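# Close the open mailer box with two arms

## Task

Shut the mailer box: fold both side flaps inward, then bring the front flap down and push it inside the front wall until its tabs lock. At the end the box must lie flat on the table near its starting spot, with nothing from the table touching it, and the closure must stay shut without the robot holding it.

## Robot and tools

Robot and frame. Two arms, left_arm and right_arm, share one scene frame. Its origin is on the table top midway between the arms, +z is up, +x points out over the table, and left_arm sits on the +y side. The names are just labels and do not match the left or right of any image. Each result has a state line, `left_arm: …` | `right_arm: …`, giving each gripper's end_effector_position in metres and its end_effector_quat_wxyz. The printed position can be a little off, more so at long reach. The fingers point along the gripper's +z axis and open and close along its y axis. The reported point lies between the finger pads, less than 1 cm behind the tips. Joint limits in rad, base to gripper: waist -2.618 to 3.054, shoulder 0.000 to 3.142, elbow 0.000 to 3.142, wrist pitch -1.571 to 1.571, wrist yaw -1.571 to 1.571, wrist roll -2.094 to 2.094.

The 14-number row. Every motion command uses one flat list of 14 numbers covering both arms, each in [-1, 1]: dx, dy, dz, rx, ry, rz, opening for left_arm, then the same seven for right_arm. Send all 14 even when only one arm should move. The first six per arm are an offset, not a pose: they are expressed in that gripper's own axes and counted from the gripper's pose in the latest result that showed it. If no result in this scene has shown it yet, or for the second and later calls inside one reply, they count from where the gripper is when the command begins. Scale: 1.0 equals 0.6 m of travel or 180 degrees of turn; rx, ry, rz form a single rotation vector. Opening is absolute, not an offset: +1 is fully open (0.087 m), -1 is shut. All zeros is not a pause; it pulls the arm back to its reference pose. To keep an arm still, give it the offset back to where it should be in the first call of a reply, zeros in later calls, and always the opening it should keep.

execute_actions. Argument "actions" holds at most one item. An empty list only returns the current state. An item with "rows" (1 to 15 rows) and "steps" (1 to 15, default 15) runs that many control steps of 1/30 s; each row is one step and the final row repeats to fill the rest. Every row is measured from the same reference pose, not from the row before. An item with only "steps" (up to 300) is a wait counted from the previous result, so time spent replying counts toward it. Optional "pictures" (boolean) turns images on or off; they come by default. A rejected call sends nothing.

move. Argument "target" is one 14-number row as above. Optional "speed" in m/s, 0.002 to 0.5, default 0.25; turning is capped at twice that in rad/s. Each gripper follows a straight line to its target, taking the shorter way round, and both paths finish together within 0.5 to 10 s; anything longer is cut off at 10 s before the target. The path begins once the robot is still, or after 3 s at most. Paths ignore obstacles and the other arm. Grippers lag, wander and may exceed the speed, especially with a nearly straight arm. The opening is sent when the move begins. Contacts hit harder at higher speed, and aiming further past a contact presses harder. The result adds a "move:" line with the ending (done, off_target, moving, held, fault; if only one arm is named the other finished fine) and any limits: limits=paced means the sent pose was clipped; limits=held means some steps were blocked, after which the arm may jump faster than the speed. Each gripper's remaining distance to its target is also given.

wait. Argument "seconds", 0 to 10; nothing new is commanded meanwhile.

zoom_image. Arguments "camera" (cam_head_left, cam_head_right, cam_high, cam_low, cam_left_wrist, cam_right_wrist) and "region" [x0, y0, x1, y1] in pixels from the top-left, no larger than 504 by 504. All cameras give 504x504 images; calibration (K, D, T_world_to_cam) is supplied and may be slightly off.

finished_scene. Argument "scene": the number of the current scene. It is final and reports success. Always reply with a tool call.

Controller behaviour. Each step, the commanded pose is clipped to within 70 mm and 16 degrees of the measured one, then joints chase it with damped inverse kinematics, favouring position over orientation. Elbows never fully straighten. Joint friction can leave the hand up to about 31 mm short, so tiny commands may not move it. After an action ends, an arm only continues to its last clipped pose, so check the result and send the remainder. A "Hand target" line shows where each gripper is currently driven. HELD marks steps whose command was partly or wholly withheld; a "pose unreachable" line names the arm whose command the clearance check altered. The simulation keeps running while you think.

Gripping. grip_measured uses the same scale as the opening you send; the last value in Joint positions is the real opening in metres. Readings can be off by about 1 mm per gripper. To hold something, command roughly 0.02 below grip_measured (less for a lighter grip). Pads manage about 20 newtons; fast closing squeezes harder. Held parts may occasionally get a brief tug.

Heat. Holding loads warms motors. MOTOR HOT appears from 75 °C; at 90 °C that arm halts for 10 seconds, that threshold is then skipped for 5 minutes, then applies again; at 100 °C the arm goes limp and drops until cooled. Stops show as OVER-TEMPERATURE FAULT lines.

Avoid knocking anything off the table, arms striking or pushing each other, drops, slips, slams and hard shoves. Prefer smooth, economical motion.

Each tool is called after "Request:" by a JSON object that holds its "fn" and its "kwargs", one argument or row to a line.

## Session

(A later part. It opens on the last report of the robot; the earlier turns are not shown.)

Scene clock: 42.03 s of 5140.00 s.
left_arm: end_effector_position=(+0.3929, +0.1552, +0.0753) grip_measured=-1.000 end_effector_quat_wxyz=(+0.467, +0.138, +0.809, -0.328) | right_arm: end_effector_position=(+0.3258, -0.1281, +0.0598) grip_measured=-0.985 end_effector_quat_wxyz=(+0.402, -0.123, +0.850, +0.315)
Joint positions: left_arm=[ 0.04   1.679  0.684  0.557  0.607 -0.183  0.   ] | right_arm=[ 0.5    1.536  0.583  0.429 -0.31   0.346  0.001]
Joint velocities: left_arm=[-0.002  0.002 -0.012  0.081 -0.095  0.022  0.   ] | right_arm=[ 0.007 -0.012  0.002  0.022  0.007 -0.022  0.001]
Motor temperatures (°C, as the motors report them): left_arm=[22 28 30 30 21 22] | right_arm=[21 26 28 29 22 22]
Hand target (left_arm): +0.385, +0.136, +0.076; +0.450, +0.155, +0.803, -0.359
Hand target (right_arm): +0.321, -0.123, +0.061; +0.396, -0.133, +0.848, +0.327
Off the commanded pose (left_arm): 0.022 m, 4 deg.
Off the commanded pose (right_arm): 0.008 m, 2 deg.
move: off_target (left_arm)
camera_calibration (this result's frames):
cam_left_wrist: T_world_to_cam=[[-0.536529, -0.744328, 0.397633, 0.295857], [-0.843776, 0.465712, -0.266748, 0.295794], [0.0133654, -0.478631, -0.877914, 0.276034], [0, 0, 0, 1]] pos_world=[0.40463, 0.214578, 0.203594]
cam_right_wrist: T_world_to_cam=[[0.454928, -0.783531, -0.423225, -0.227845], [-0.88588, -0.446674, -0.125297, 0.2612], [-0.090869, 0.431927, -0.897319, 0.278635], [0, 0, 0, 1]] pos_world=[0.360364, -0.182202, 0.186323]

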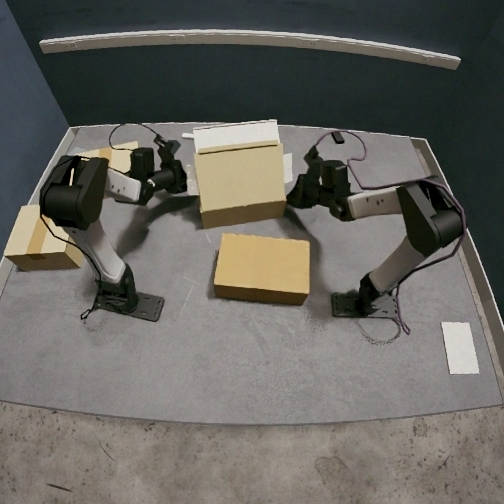

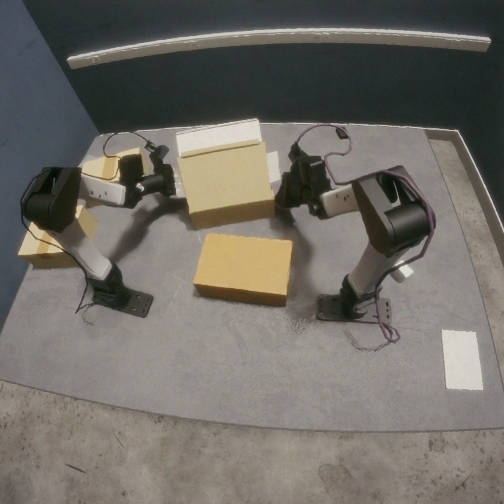

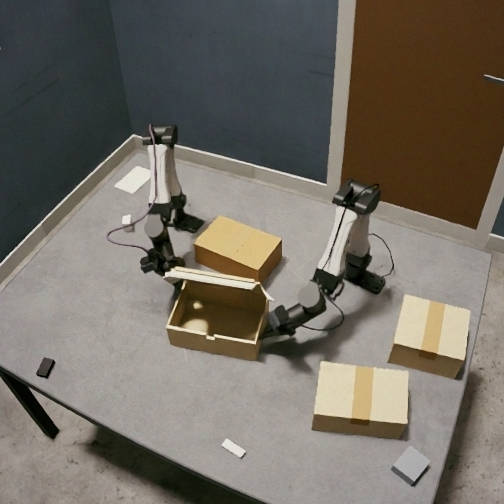

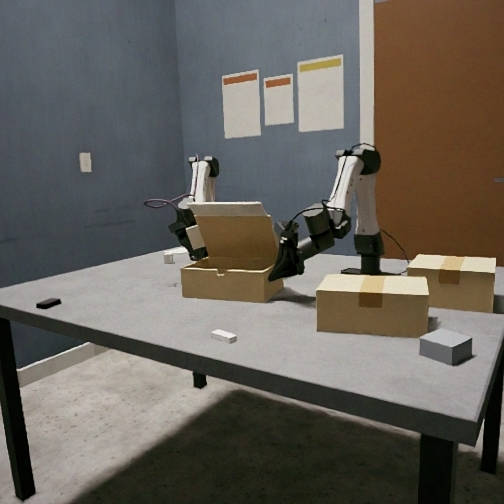

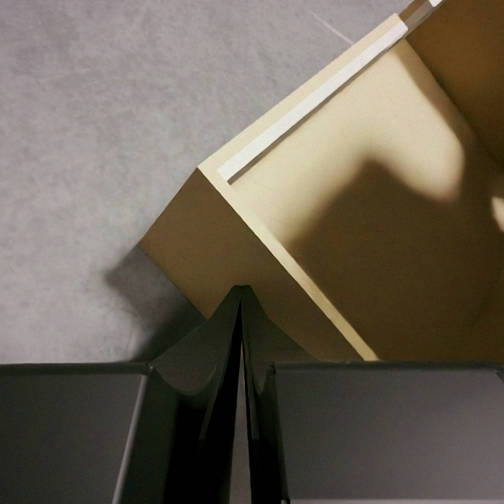

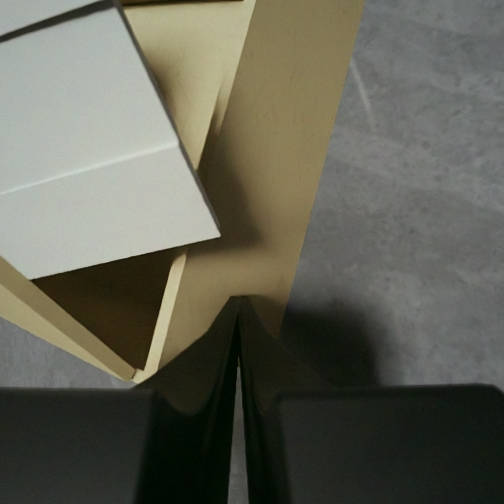

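Request:
{"fn": "move", "kwargs": {
  "target": [0.002,-0.012,0.012,0,0,0,-1,0.032,0.031,-0.023,0,0,0,-1],
  "speed": 0.04
}}

Scene clock: 45.80 s of 5140.00 s.
left_arm: end_effector_position=(+0.3964, +0.1540, +0.0755) grip_measured=-1.000 end_effector_quat_wxyz=(+0.474, +0.132, +0.811, -0.317) | right_arm: end_effector_position=(+0.3042, -0.1240, +0.0586) grip_measured=-0.985 end_effector_quat_wxyz=(+0.405, -0.123, +0.852, +0.308)
Joint positions: left_arm=[ 0.024  1.679  0.684  0.569  0.564 -0.189  0.   ] | right_arm=[ 0.563  1.467  0.518  0.429 -0.24   0.371  0.001]
Joint velocities: left_arm=[ 0.012 -0.007 -0.002  0.022 -0.051 -0.066  0.   ] | right_arm=[-0.002 -0.012 -0.002 -0.022 -0.037 -0.051  0.002]
Motor temperatures (°C, as the motors report them): left_arm=[22 28 30 30 21 22] | right_arm=[21 26 28 29 22 22]
Hand target (left_arm): +0.393, +0.145, +0.075; +0.467, +0.138, +0.809, -0.329
Hand target (right_arm): +0.297, -0.122, +0.060; +0.402, -0.124, +0.851, +0.315
Off the commanded pose (left_arm): 0.010 m, 2 deg.
Off the commanded pose (right_arm): 0.008 m, 1 deg.
move: done
camera_calibration (this result's frames):
cam_left_wrist: T_world_to_cam=[[-0.521639, -0.762269, 0.383196, 0.294719], [-0.852505, 0.448019, -0.269285, 0.305776], [0.0335886, -0.467146, -0.883542, 0.266245], [0, 0, 0, 1]] pos_world=[0.405469, 0.212037, 0.204644]
cam_right_wrist: T_world_to_cam=[[0.450497, -0.792895, -0.410329, -0.215916], [-0.88891, -0.441098, -0.123576, 0.245249], [-0.0830123, 0.420416, -0.903526, 0.270339], [0, 0, 0, 1]] pos_world=[0.337715, -0.176675, 0.185969]

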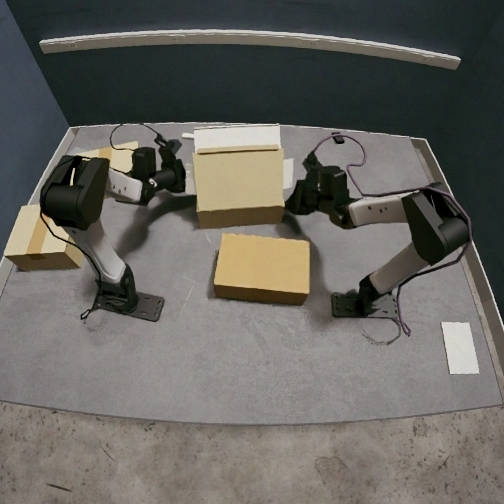

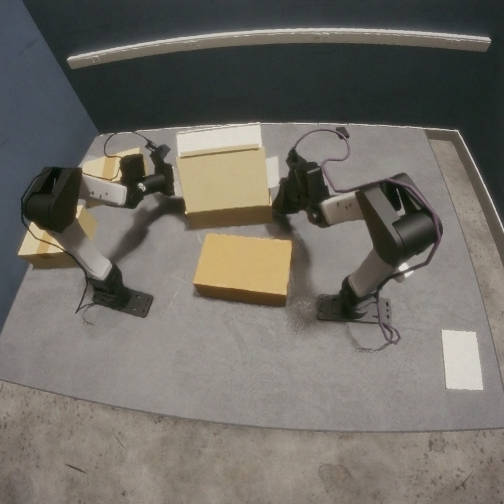

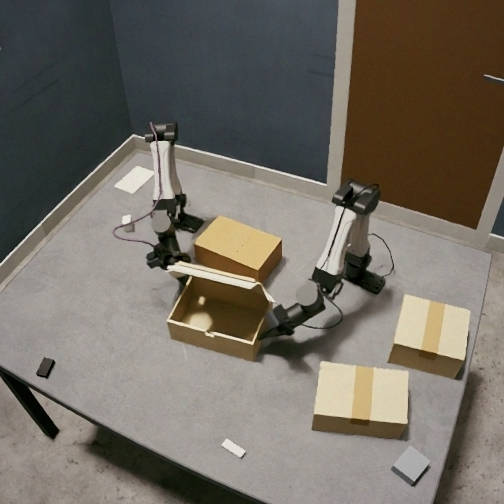

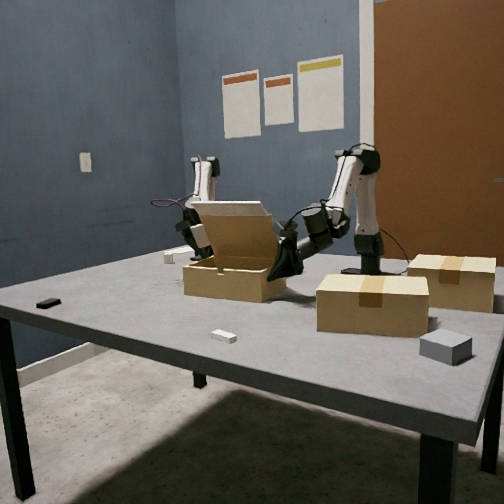

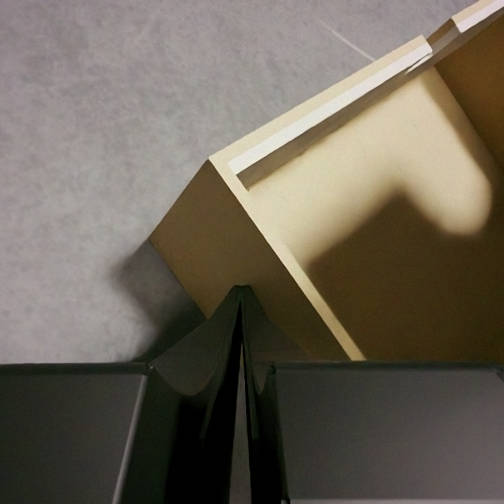

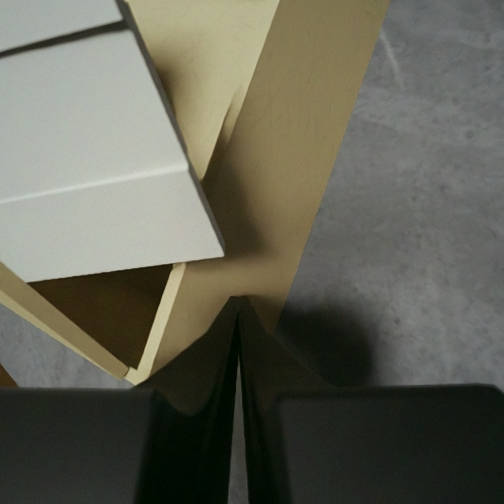

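Request:
{"fn": "move", "kwargs": {
  "target": [-0.037,0.065,-0.126,0,0,0,-1,-0.03,-0.077,-0.089,0,0,0,-1],
  "speed": 0.15
}}

Request:
{"fn": "move", "kwargs": {
  "target": [-0.041,-0.13,-0.15,0,0,0,-1,-0.153,0.044,-0.046,0,0,0,-1],
  "speed": 0.2
}}

Request:
{"fn": "move", "kwargs": {
  "target": [0.009,-0.076,0.064,0,0,0,-1,0.003,0.058,0.047,0,0,0,-1],
  "speed": 0.08
}}

Scene clock: 54.73 s of 5140.00 s.
left_arm: end_effector_position=(+0.3771, +0.2335, +0.1049) grip_measured=-1.000 end_effector_quat_wxyz=(+0.479, +0.135, +0.809, -0.313) | right_arm: end_effector_position=(+0.3078, -0.1900, +0.0777) grip_measured=-0.985 end_effector_quat_wxyz=(+0.406, -0.120, +0.851, +0.310)
Joint positions: left_arm=[ 0.297  1.507  0.684  0.303  0.803 -0.022  0.   ] | right_arm=[ 0.299  1.304  0.5    0.238 -0.467  0.233  0.001]
Joint velocities: left_arm=[ 0.002 -0.002  0.012 -0.037 -0.051 -0.007  0.   ] | right_arm=[ 0.022 -0.002  0.002 -0.007 -0.037  0.037 -0.   ]
Motor temperatures (°C, as the motors report them): left_arm=[22 29 31 31 21 22] | right_arm=[21 27 28 30 22 22]
Hand target (left_arm): +0.375, +0.235, +0.106; +0.474, +0.134, +0.811, -0.314
Hand target (right_arm): +0.303, -0.193, +0.077; +0.405, -0.122, +0.852, +0.309
Off the commanded pose (left_arm): 0.001 m, 1 deg.
Off the commanded pose (right_arm): 0.006 m, 0 deg.
After step 90, 4.67 s passed at rest.
move: done
camera_calibration (this result's frames):
cam_left_wrist: T_world_to_cam=[[-0.52521, -0.765674, 0.371347, 0.337317], [-0.849733, 0.44833, -0.277405, 0.261294], [0.0459161, -0.461242, -0.886086, 0.324269], [0, 0, 0, 1]] pos_world=[0.384303, 0.290695, 0.234553]
cam_right_wrist: T_world_to_cam=[[0.446887, -0.792337, -0.415324, -0.260343], [-0.890897, -0.436316, -0.126218, 0.223402], [-0.0812054, 0.426417, -0.900874, 0.316056], [0, 0, 0, 1]] pos_world=[0.341037, -0.243577, 0.204797]

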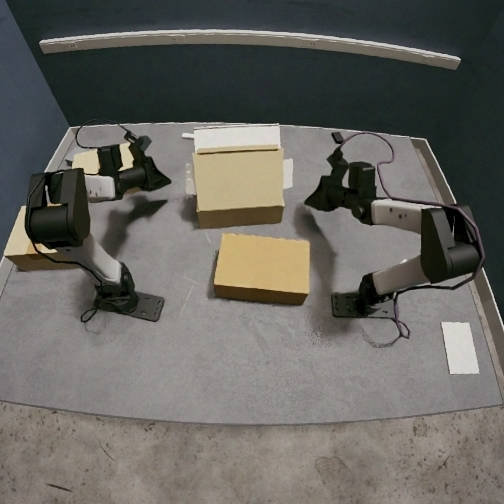

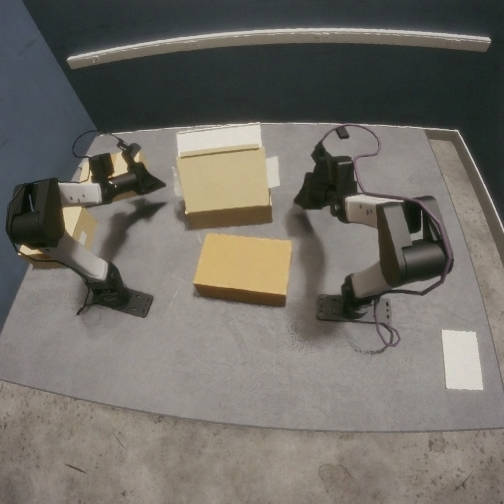

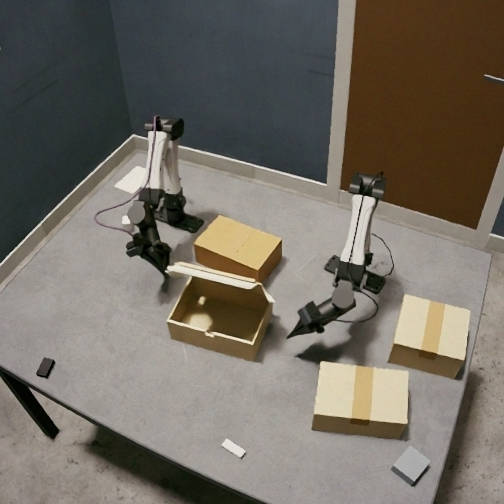

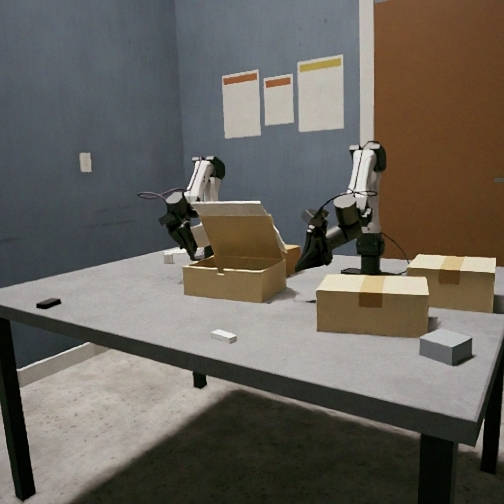

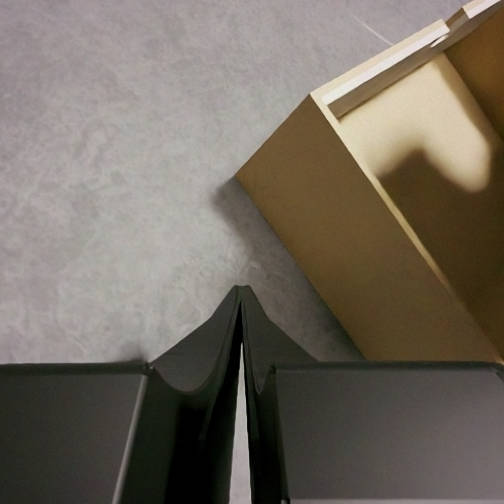

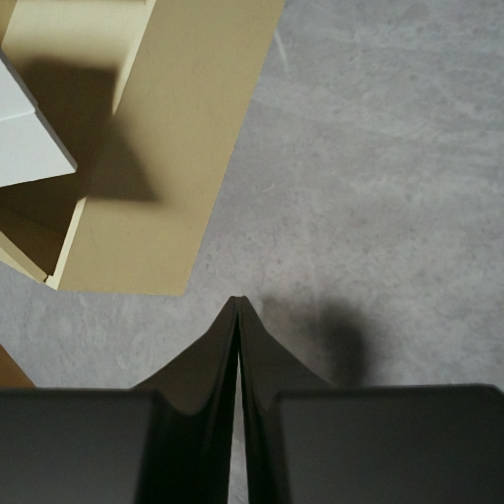

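Scene clock: 56.10 s of 5140.00 s.
left_arm: end_effector_position=(+0.2873, +0.2297, +0.1841) grip_measured=-1.000 end_effector_quat_wxyz=(+0.480, +0.137, +0.808, -0.313) | right_arm: end_effector_position=(+0.3356, -0.1899, +0.1648) grip_measured=-0.985 end_effector_quat_wxyz=(+0.401, -0.117, +0.854, +0.310)
Joint positions: left_arm=[ 0.34   0.983  0.684 -0.243  0.843  0.012  0.   ] | right_arm=[ 0.271  1.279  0.865 -0.17  -0.489  0.221  0.001]
Joint velocities: left_arm=[-0.002 -0.007 -0.002 -0.051  0.037  0.051  0.   ] | right_arm=[ 0.012 -0.007 -0.007  0.022 -0.007 -0.022 -0.001]
Motor temperatures (°C, as the motors report them): left_arm=[22 29 31 31 21 22] | right_arm=[21 27 28 30 22 22]
Hand target (left_arm): +0.287, +0.232, +0.189; +0.479, +0.135, +0.809, -0.312
Hand target (right_arm): +0.338, -0.191, +0.172; +0.406, -0.120, +0.851, +0.310
Off the commanded pose (left_arm): 0.004 m, 0 deg.
Off the commanded pose (right_arm): 0.008 m, 1 deg.
move: done
camera_calibration (this result's frames):
cam_left_wrist: T_world_to_cam=[[-0.528633, -0.764048, 0.369835, 0.258802], [-0.847551, 0.450995, -0.279751, 0.207847], [0.0469498, -0.46134, -0.885981, 0.396481], [0, 0, 0, 1]] pos_world=[0.294357, 0.286912, 0.313706]
cam_right_wrist: T_world_to_cam=[[0.438885, -0.793529, -0.421535, -0.233008], [-0.893789, -0.433734, -0.114084, 0.258641], [-0.0923051, 0.426834, -0.899607, 0.400346], [0, 0, 0, 1]] pos_world=[0.370388, -0.243598, 0.29144]

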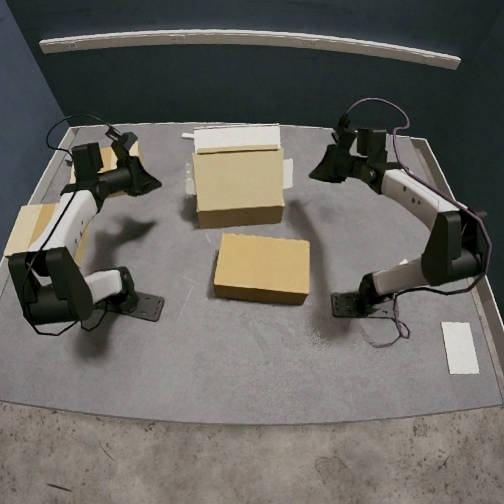

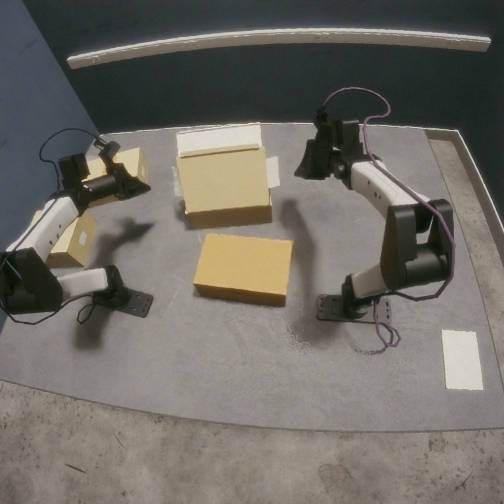

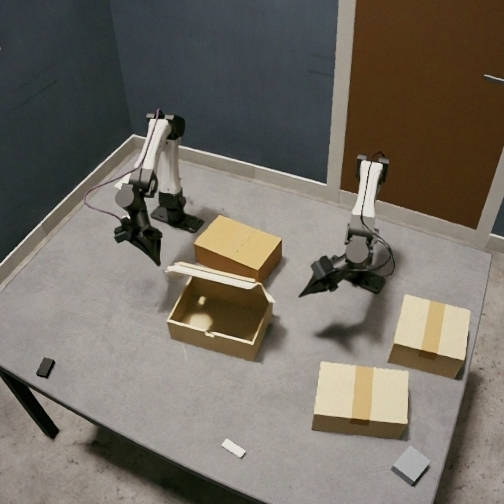

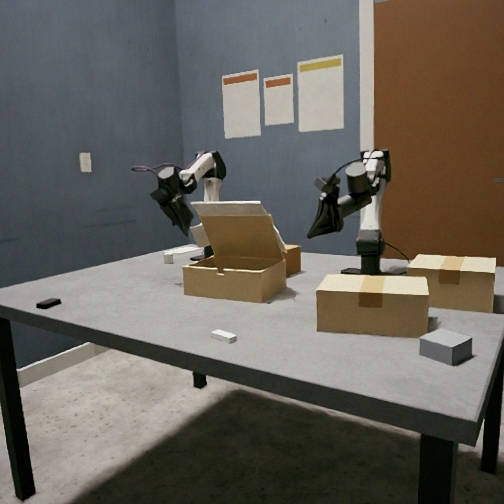

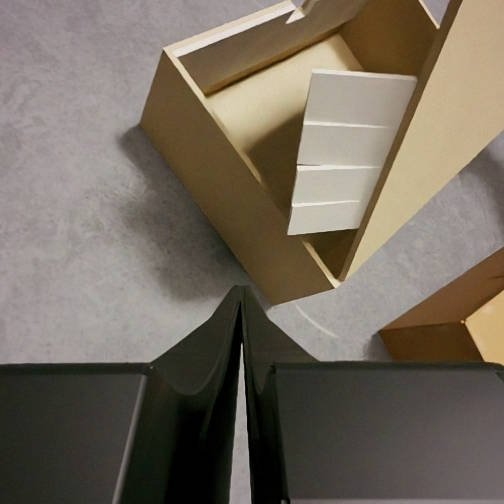

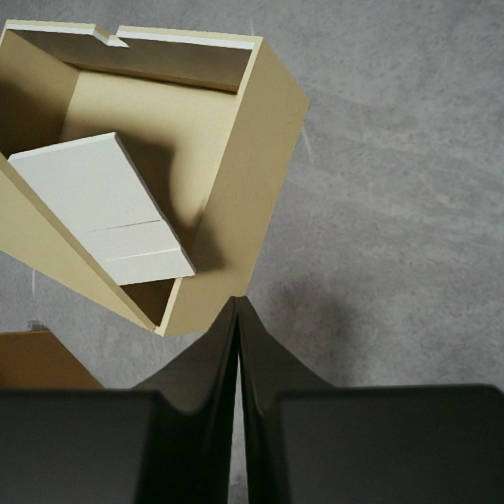

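Scene clock: 57.37 s of 5140.00 s.
left_arm: end_effector_position=(+0.2916, +0.1709, +0.1936) grip_measured=-1.000 end_effector_quat_wxyz=(+0.487, +0.139, +0.803, -0.316) | right_arm: end_effector_position=(+0.3270, -0.1517, +0.1551) grip_measured=-0.985 end_effector_quat_wxyz=(+0.387, -0.118, +0.862, +0.305)
Joint positions: left_arm=[ 0.034  0.97   0.669 -0.098  0.575 -0.179  0.   ] | right_arm=[ 0.424  1.314  0.865 -0.133 -0.361  0.304  0.001]
Joint velocities: left_arm=[ 0.002  0.002 -0.007  0.007 -0.007 -0.051  0.   ] | right_arm=[ 0.002 -0.012 -0.002 -0.007 -0.022 -0.007 -0.   ]
Motor temperatures (°C, as the motors report them): left_arm=[22 29 31 31 21 22] | right_arm=[21 27 28 30 22 22]
Hand target (left_arm): +0.288, +0.170, +0.185; +0.480, +0.135, +0.807, -0.317
Hand target (right_arm): +0.336, -0.146, +0.165; +0.400, -0.117, +0.855, +0.309
Off the commanded pose (left_arm): 0.011 m, 1 deg.
Off the commanded pose (right_arm): 0.015 m, 2 deg.
move: off_target (left_arm, right_arm)
camera_calibration (this result's frames):
cam_left_wrist: T_world_to_cam=[[-0.536831, -0.759648, 0.367079, 0.214775], [-0.84152, 0.450925, -0.297509, 0.242345], [0.0604766, -0.468616, -0.881329, 0.37396], [0, 0, 0, 1]] pos_world=[0.29662, 0.229118, 0.322842]
cam_right_wrist: T_world_to_cam=[[0.431301, -0.798455, -0.420058, -0.201575], [-0.894397, -0.43953, -0.0828691, 0.260891], [-0.118461, 0.41144, -0.903706, 0.381333], [0, 0, 0, 1]] pos_world=[0.365452, -0.203175, 0.281559]

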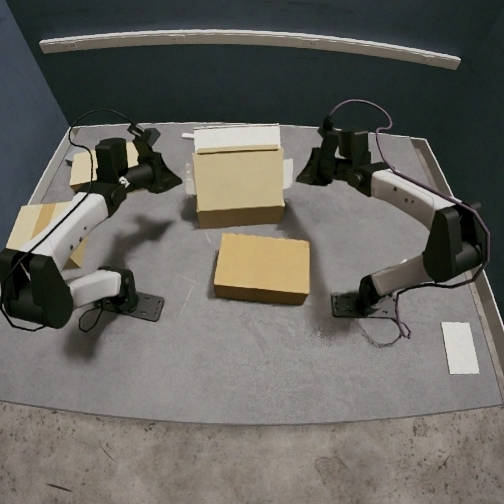

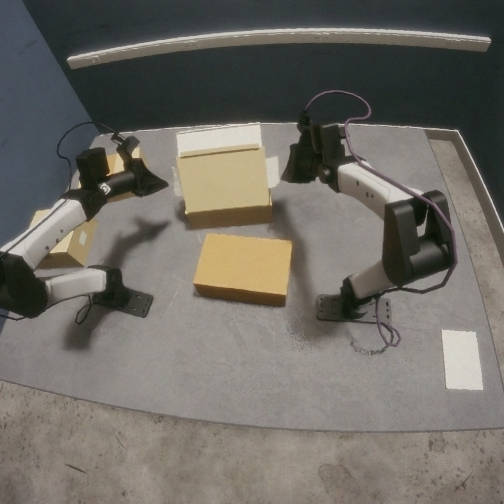

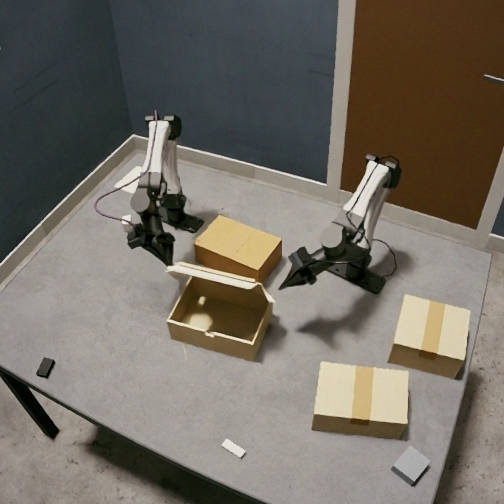

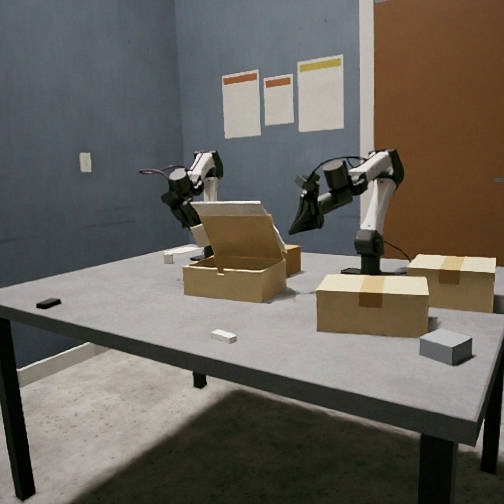

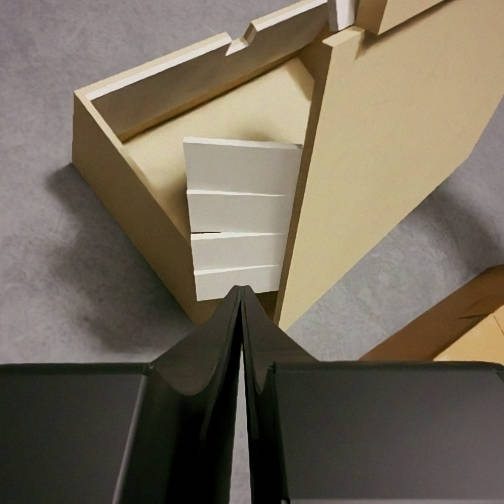

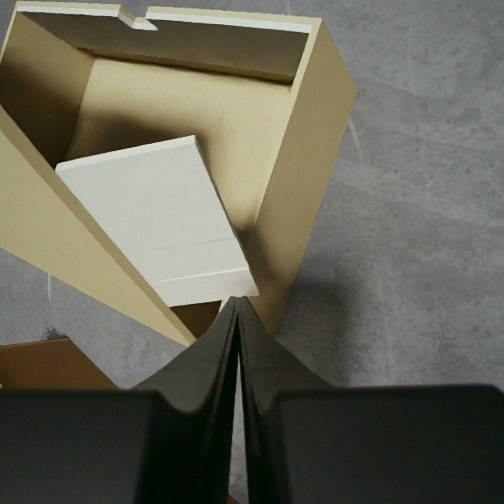

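Request:
{"fn": "move", "kwargs": {
  "target": [-0.014,0.02,0.079,0,0,0,-1,-0.03,0.029,0.039,0,0,0,-1],
  "speed": 0.05
}}

Scene clock: 61.63 s of 5140.00 s.
left_arm: end_effector_position=(+0.3321, +0.1540, +0.1785) grip_measured=-1.000 end_effector_quat_wxyz=(+0.487, +0.138, +0.803, -0.316) | right_arm: end_effector_position=(+0.3413, -0.1296, +0.1609) grip_measured=-0.985 end_effector_quat_wxyz=(+0.386, -0.120, +0.863, +0.304)
Joint positions: left_arm=[-0.015  1.18   0.71   0.081  0.529 -0.201  0.   ] | right_arm=[ 0.479  1.399  0.955 -0.132 -0.316  0.329  0.001]
Joint velocities: left_arm=[ 0.002  0.007 -0.037  0.051 -0.066  0.007  0.   ] | right_arm=[-0.022  0.012 -0.007 -0.066  0.022  0.007 -0.   ]
Motor temperatures (°C, as the motors report them): left_arm=[22 28 31 31 21 22] | right_arm=[21 27 29 30 22 22]
Hand target (left_arm): +0.335, +0.151, +0.180; +0.487, +0.138, +0.802, -0.317
Hand target (right_arm): +0.346, -0.125, +0.164; +0.387, -0.118, +0.862, +0.305
Off the commanded pose (left_arm): 0.005 m, 0 deg.
Off the commanded pose (right_arm): 0.007 m, 0 deg.
move: done
camera_calibration (this result's frames):
cam_left_wrist: T_world_to_cam=[[-0.535937, -0.760424, 0.36678, 0.229076], [-0.842085, 0.450321, -0.296824, 0.279821], [0.060543, -0.467939, -0.881685, 0.350235], [0, 0, 0, 1]] pos_world=[0.337199, 0.212074, 0.307834]
cam_right_wrist: T_world_to_cam=[[0.433687, -0.799232, -0.416106, -0.189162], [-0.892973, -0.442965, -0.0798808, 0.28246], [-0.120477, 0.406215, -0.905801, 0.379522], [0, 0, 0, 1]] pos_world=[0.37999, -0.180232, 0.287623]

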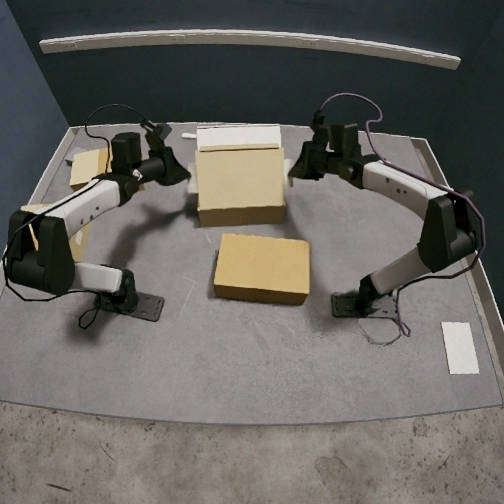

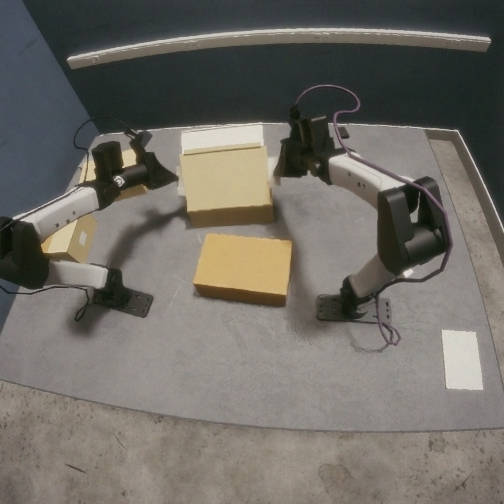

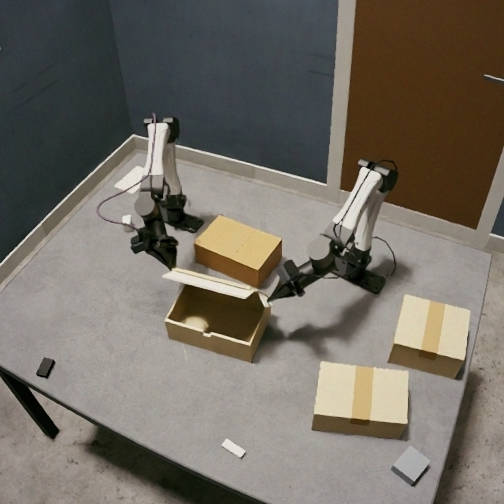

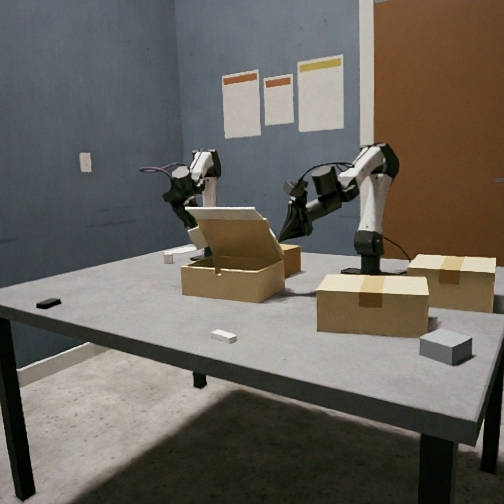

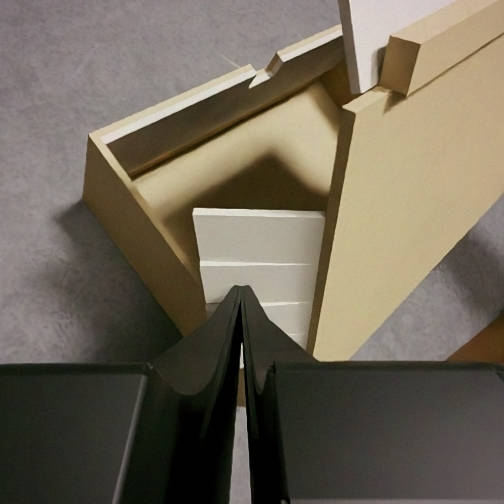

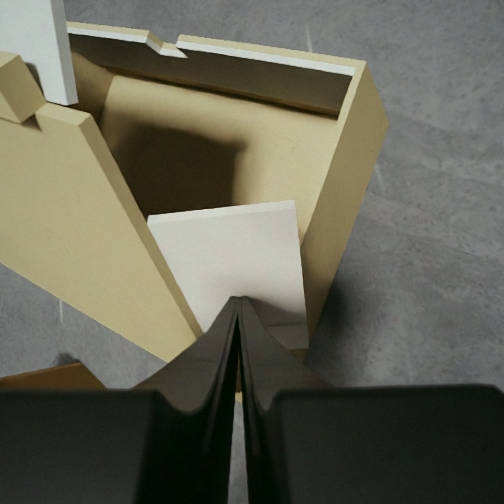

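Request:
{"fn": "move", "kwargs": {
  "target": [0.013,-0.048,0.046,0,0,0,-1,0.005,0.037,0.06,0,0,0,-1],
  "speed": 0.04
}}

Scene clock: 65.20 s of 5140.00 s.
left_arm: end_effector_position=(+0.3306, +0.1160, +0.1763) grip_measured=-1.000 end_effector_quat_wxyz=(+0.489, +0.140, +0.800, -0.318) | right_arm: end_effector_position=(+0.3438, -0.0979, +0.1436) grip_measured=-0.985 end_effector_quat_wxyz=(+0.376, -0.123, +0.869, +0.298)
Joint positions: left_arm=[-0.169  1.218  0.71   0.154  0.39  -0.263  0.   ] | right_arm=[ 0.571  1.493  0.984 -0.079 -0.238  0.373  0.001]
Joint velocities: left_arm=[ 0.002 -0.002 -0.017 -0.022 -0.051  0.007  0.   ] | right_arm=[-0.022 -0.017  0.007  0.037 -0.037  0.007  0.001]
Motor temperatures (°C, as the motors report them): left_arm=[22 28 31 32 21 22] | right_arm=[21 26 29 30 22 22]
Hand target (left_arm): +0.333, +0.113, +0.174; +0.486, +0.137, +0.803, -0.317
Hand target (right_arm): +0.351, -0.090, +0.150; +0.386, -0.121, +0.863, +0.303
Off the commanded pose (left_arm): 0.004 m, 0 deg.
Off the commanded pose (right_arm): 0.012 m, 2 deg.
move: off_target (right_arm)
camera_calibration (this result's frames):
cam_left_wrist: T_world_to_cam=[[-0.541651, -0.756682, 0.366124, 0.201744], [-0.838163, 0.452993, -0.303777, 0.29457], [0.0640107, -0.471413, -0.879587, 0.329437], [0, 0, 0, 1]] pos_world=[0.335085, 0.174519, 0.305389]
cam_right_wrist: T_world_to_cam=[[0.429533, -0.804579, -0.410066, -0.172113], [-0.892202, -0.448275, -0.0550094, 0.293077], [-0.139563, 0.38949, -0.910395, 0.35686], [0, 0, 0, 1]] pos_world=[0.385217, -0.146093, 0.270428]

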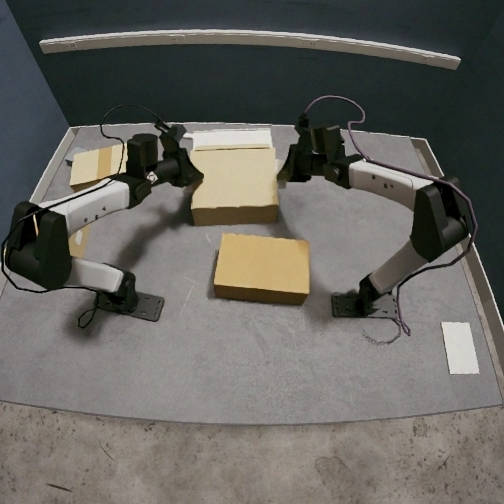

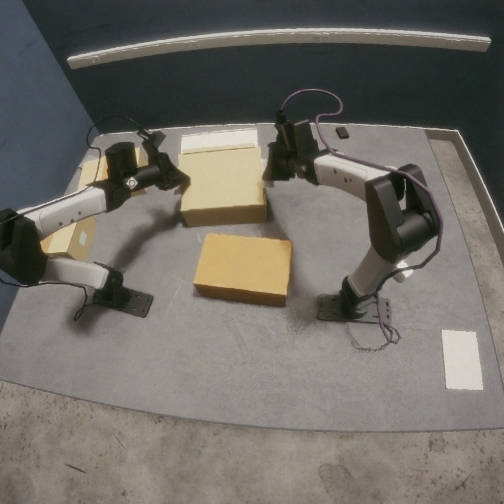

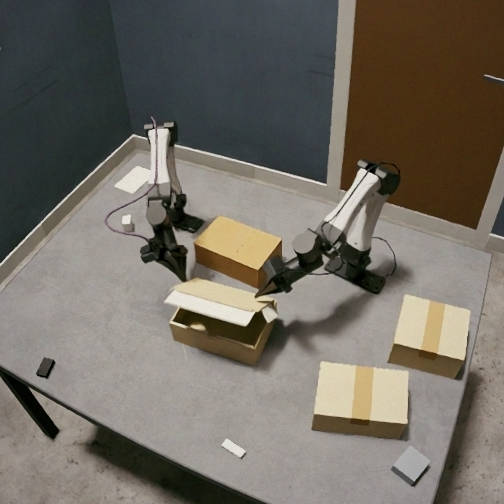

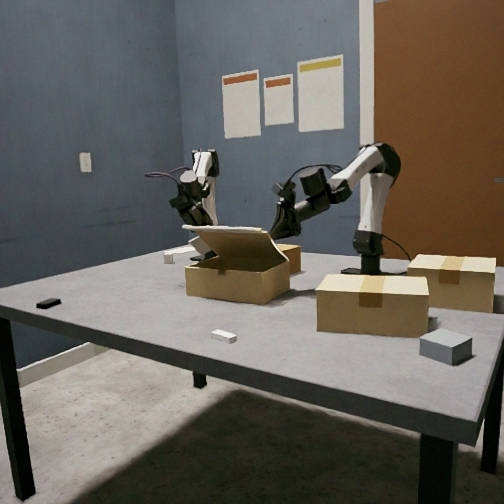

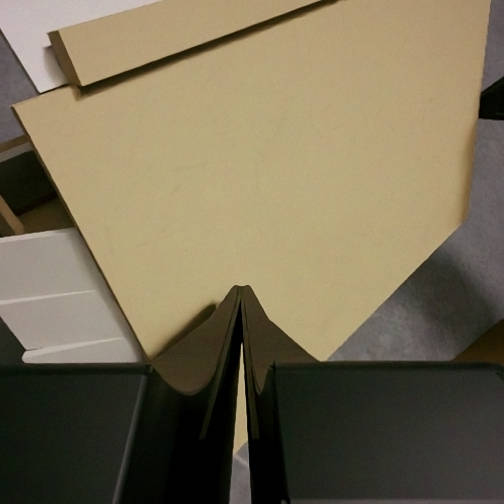

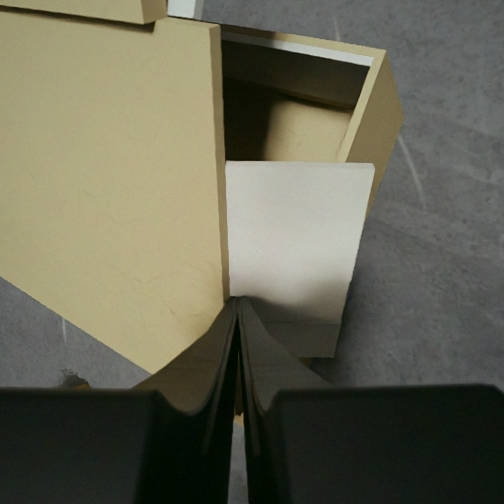

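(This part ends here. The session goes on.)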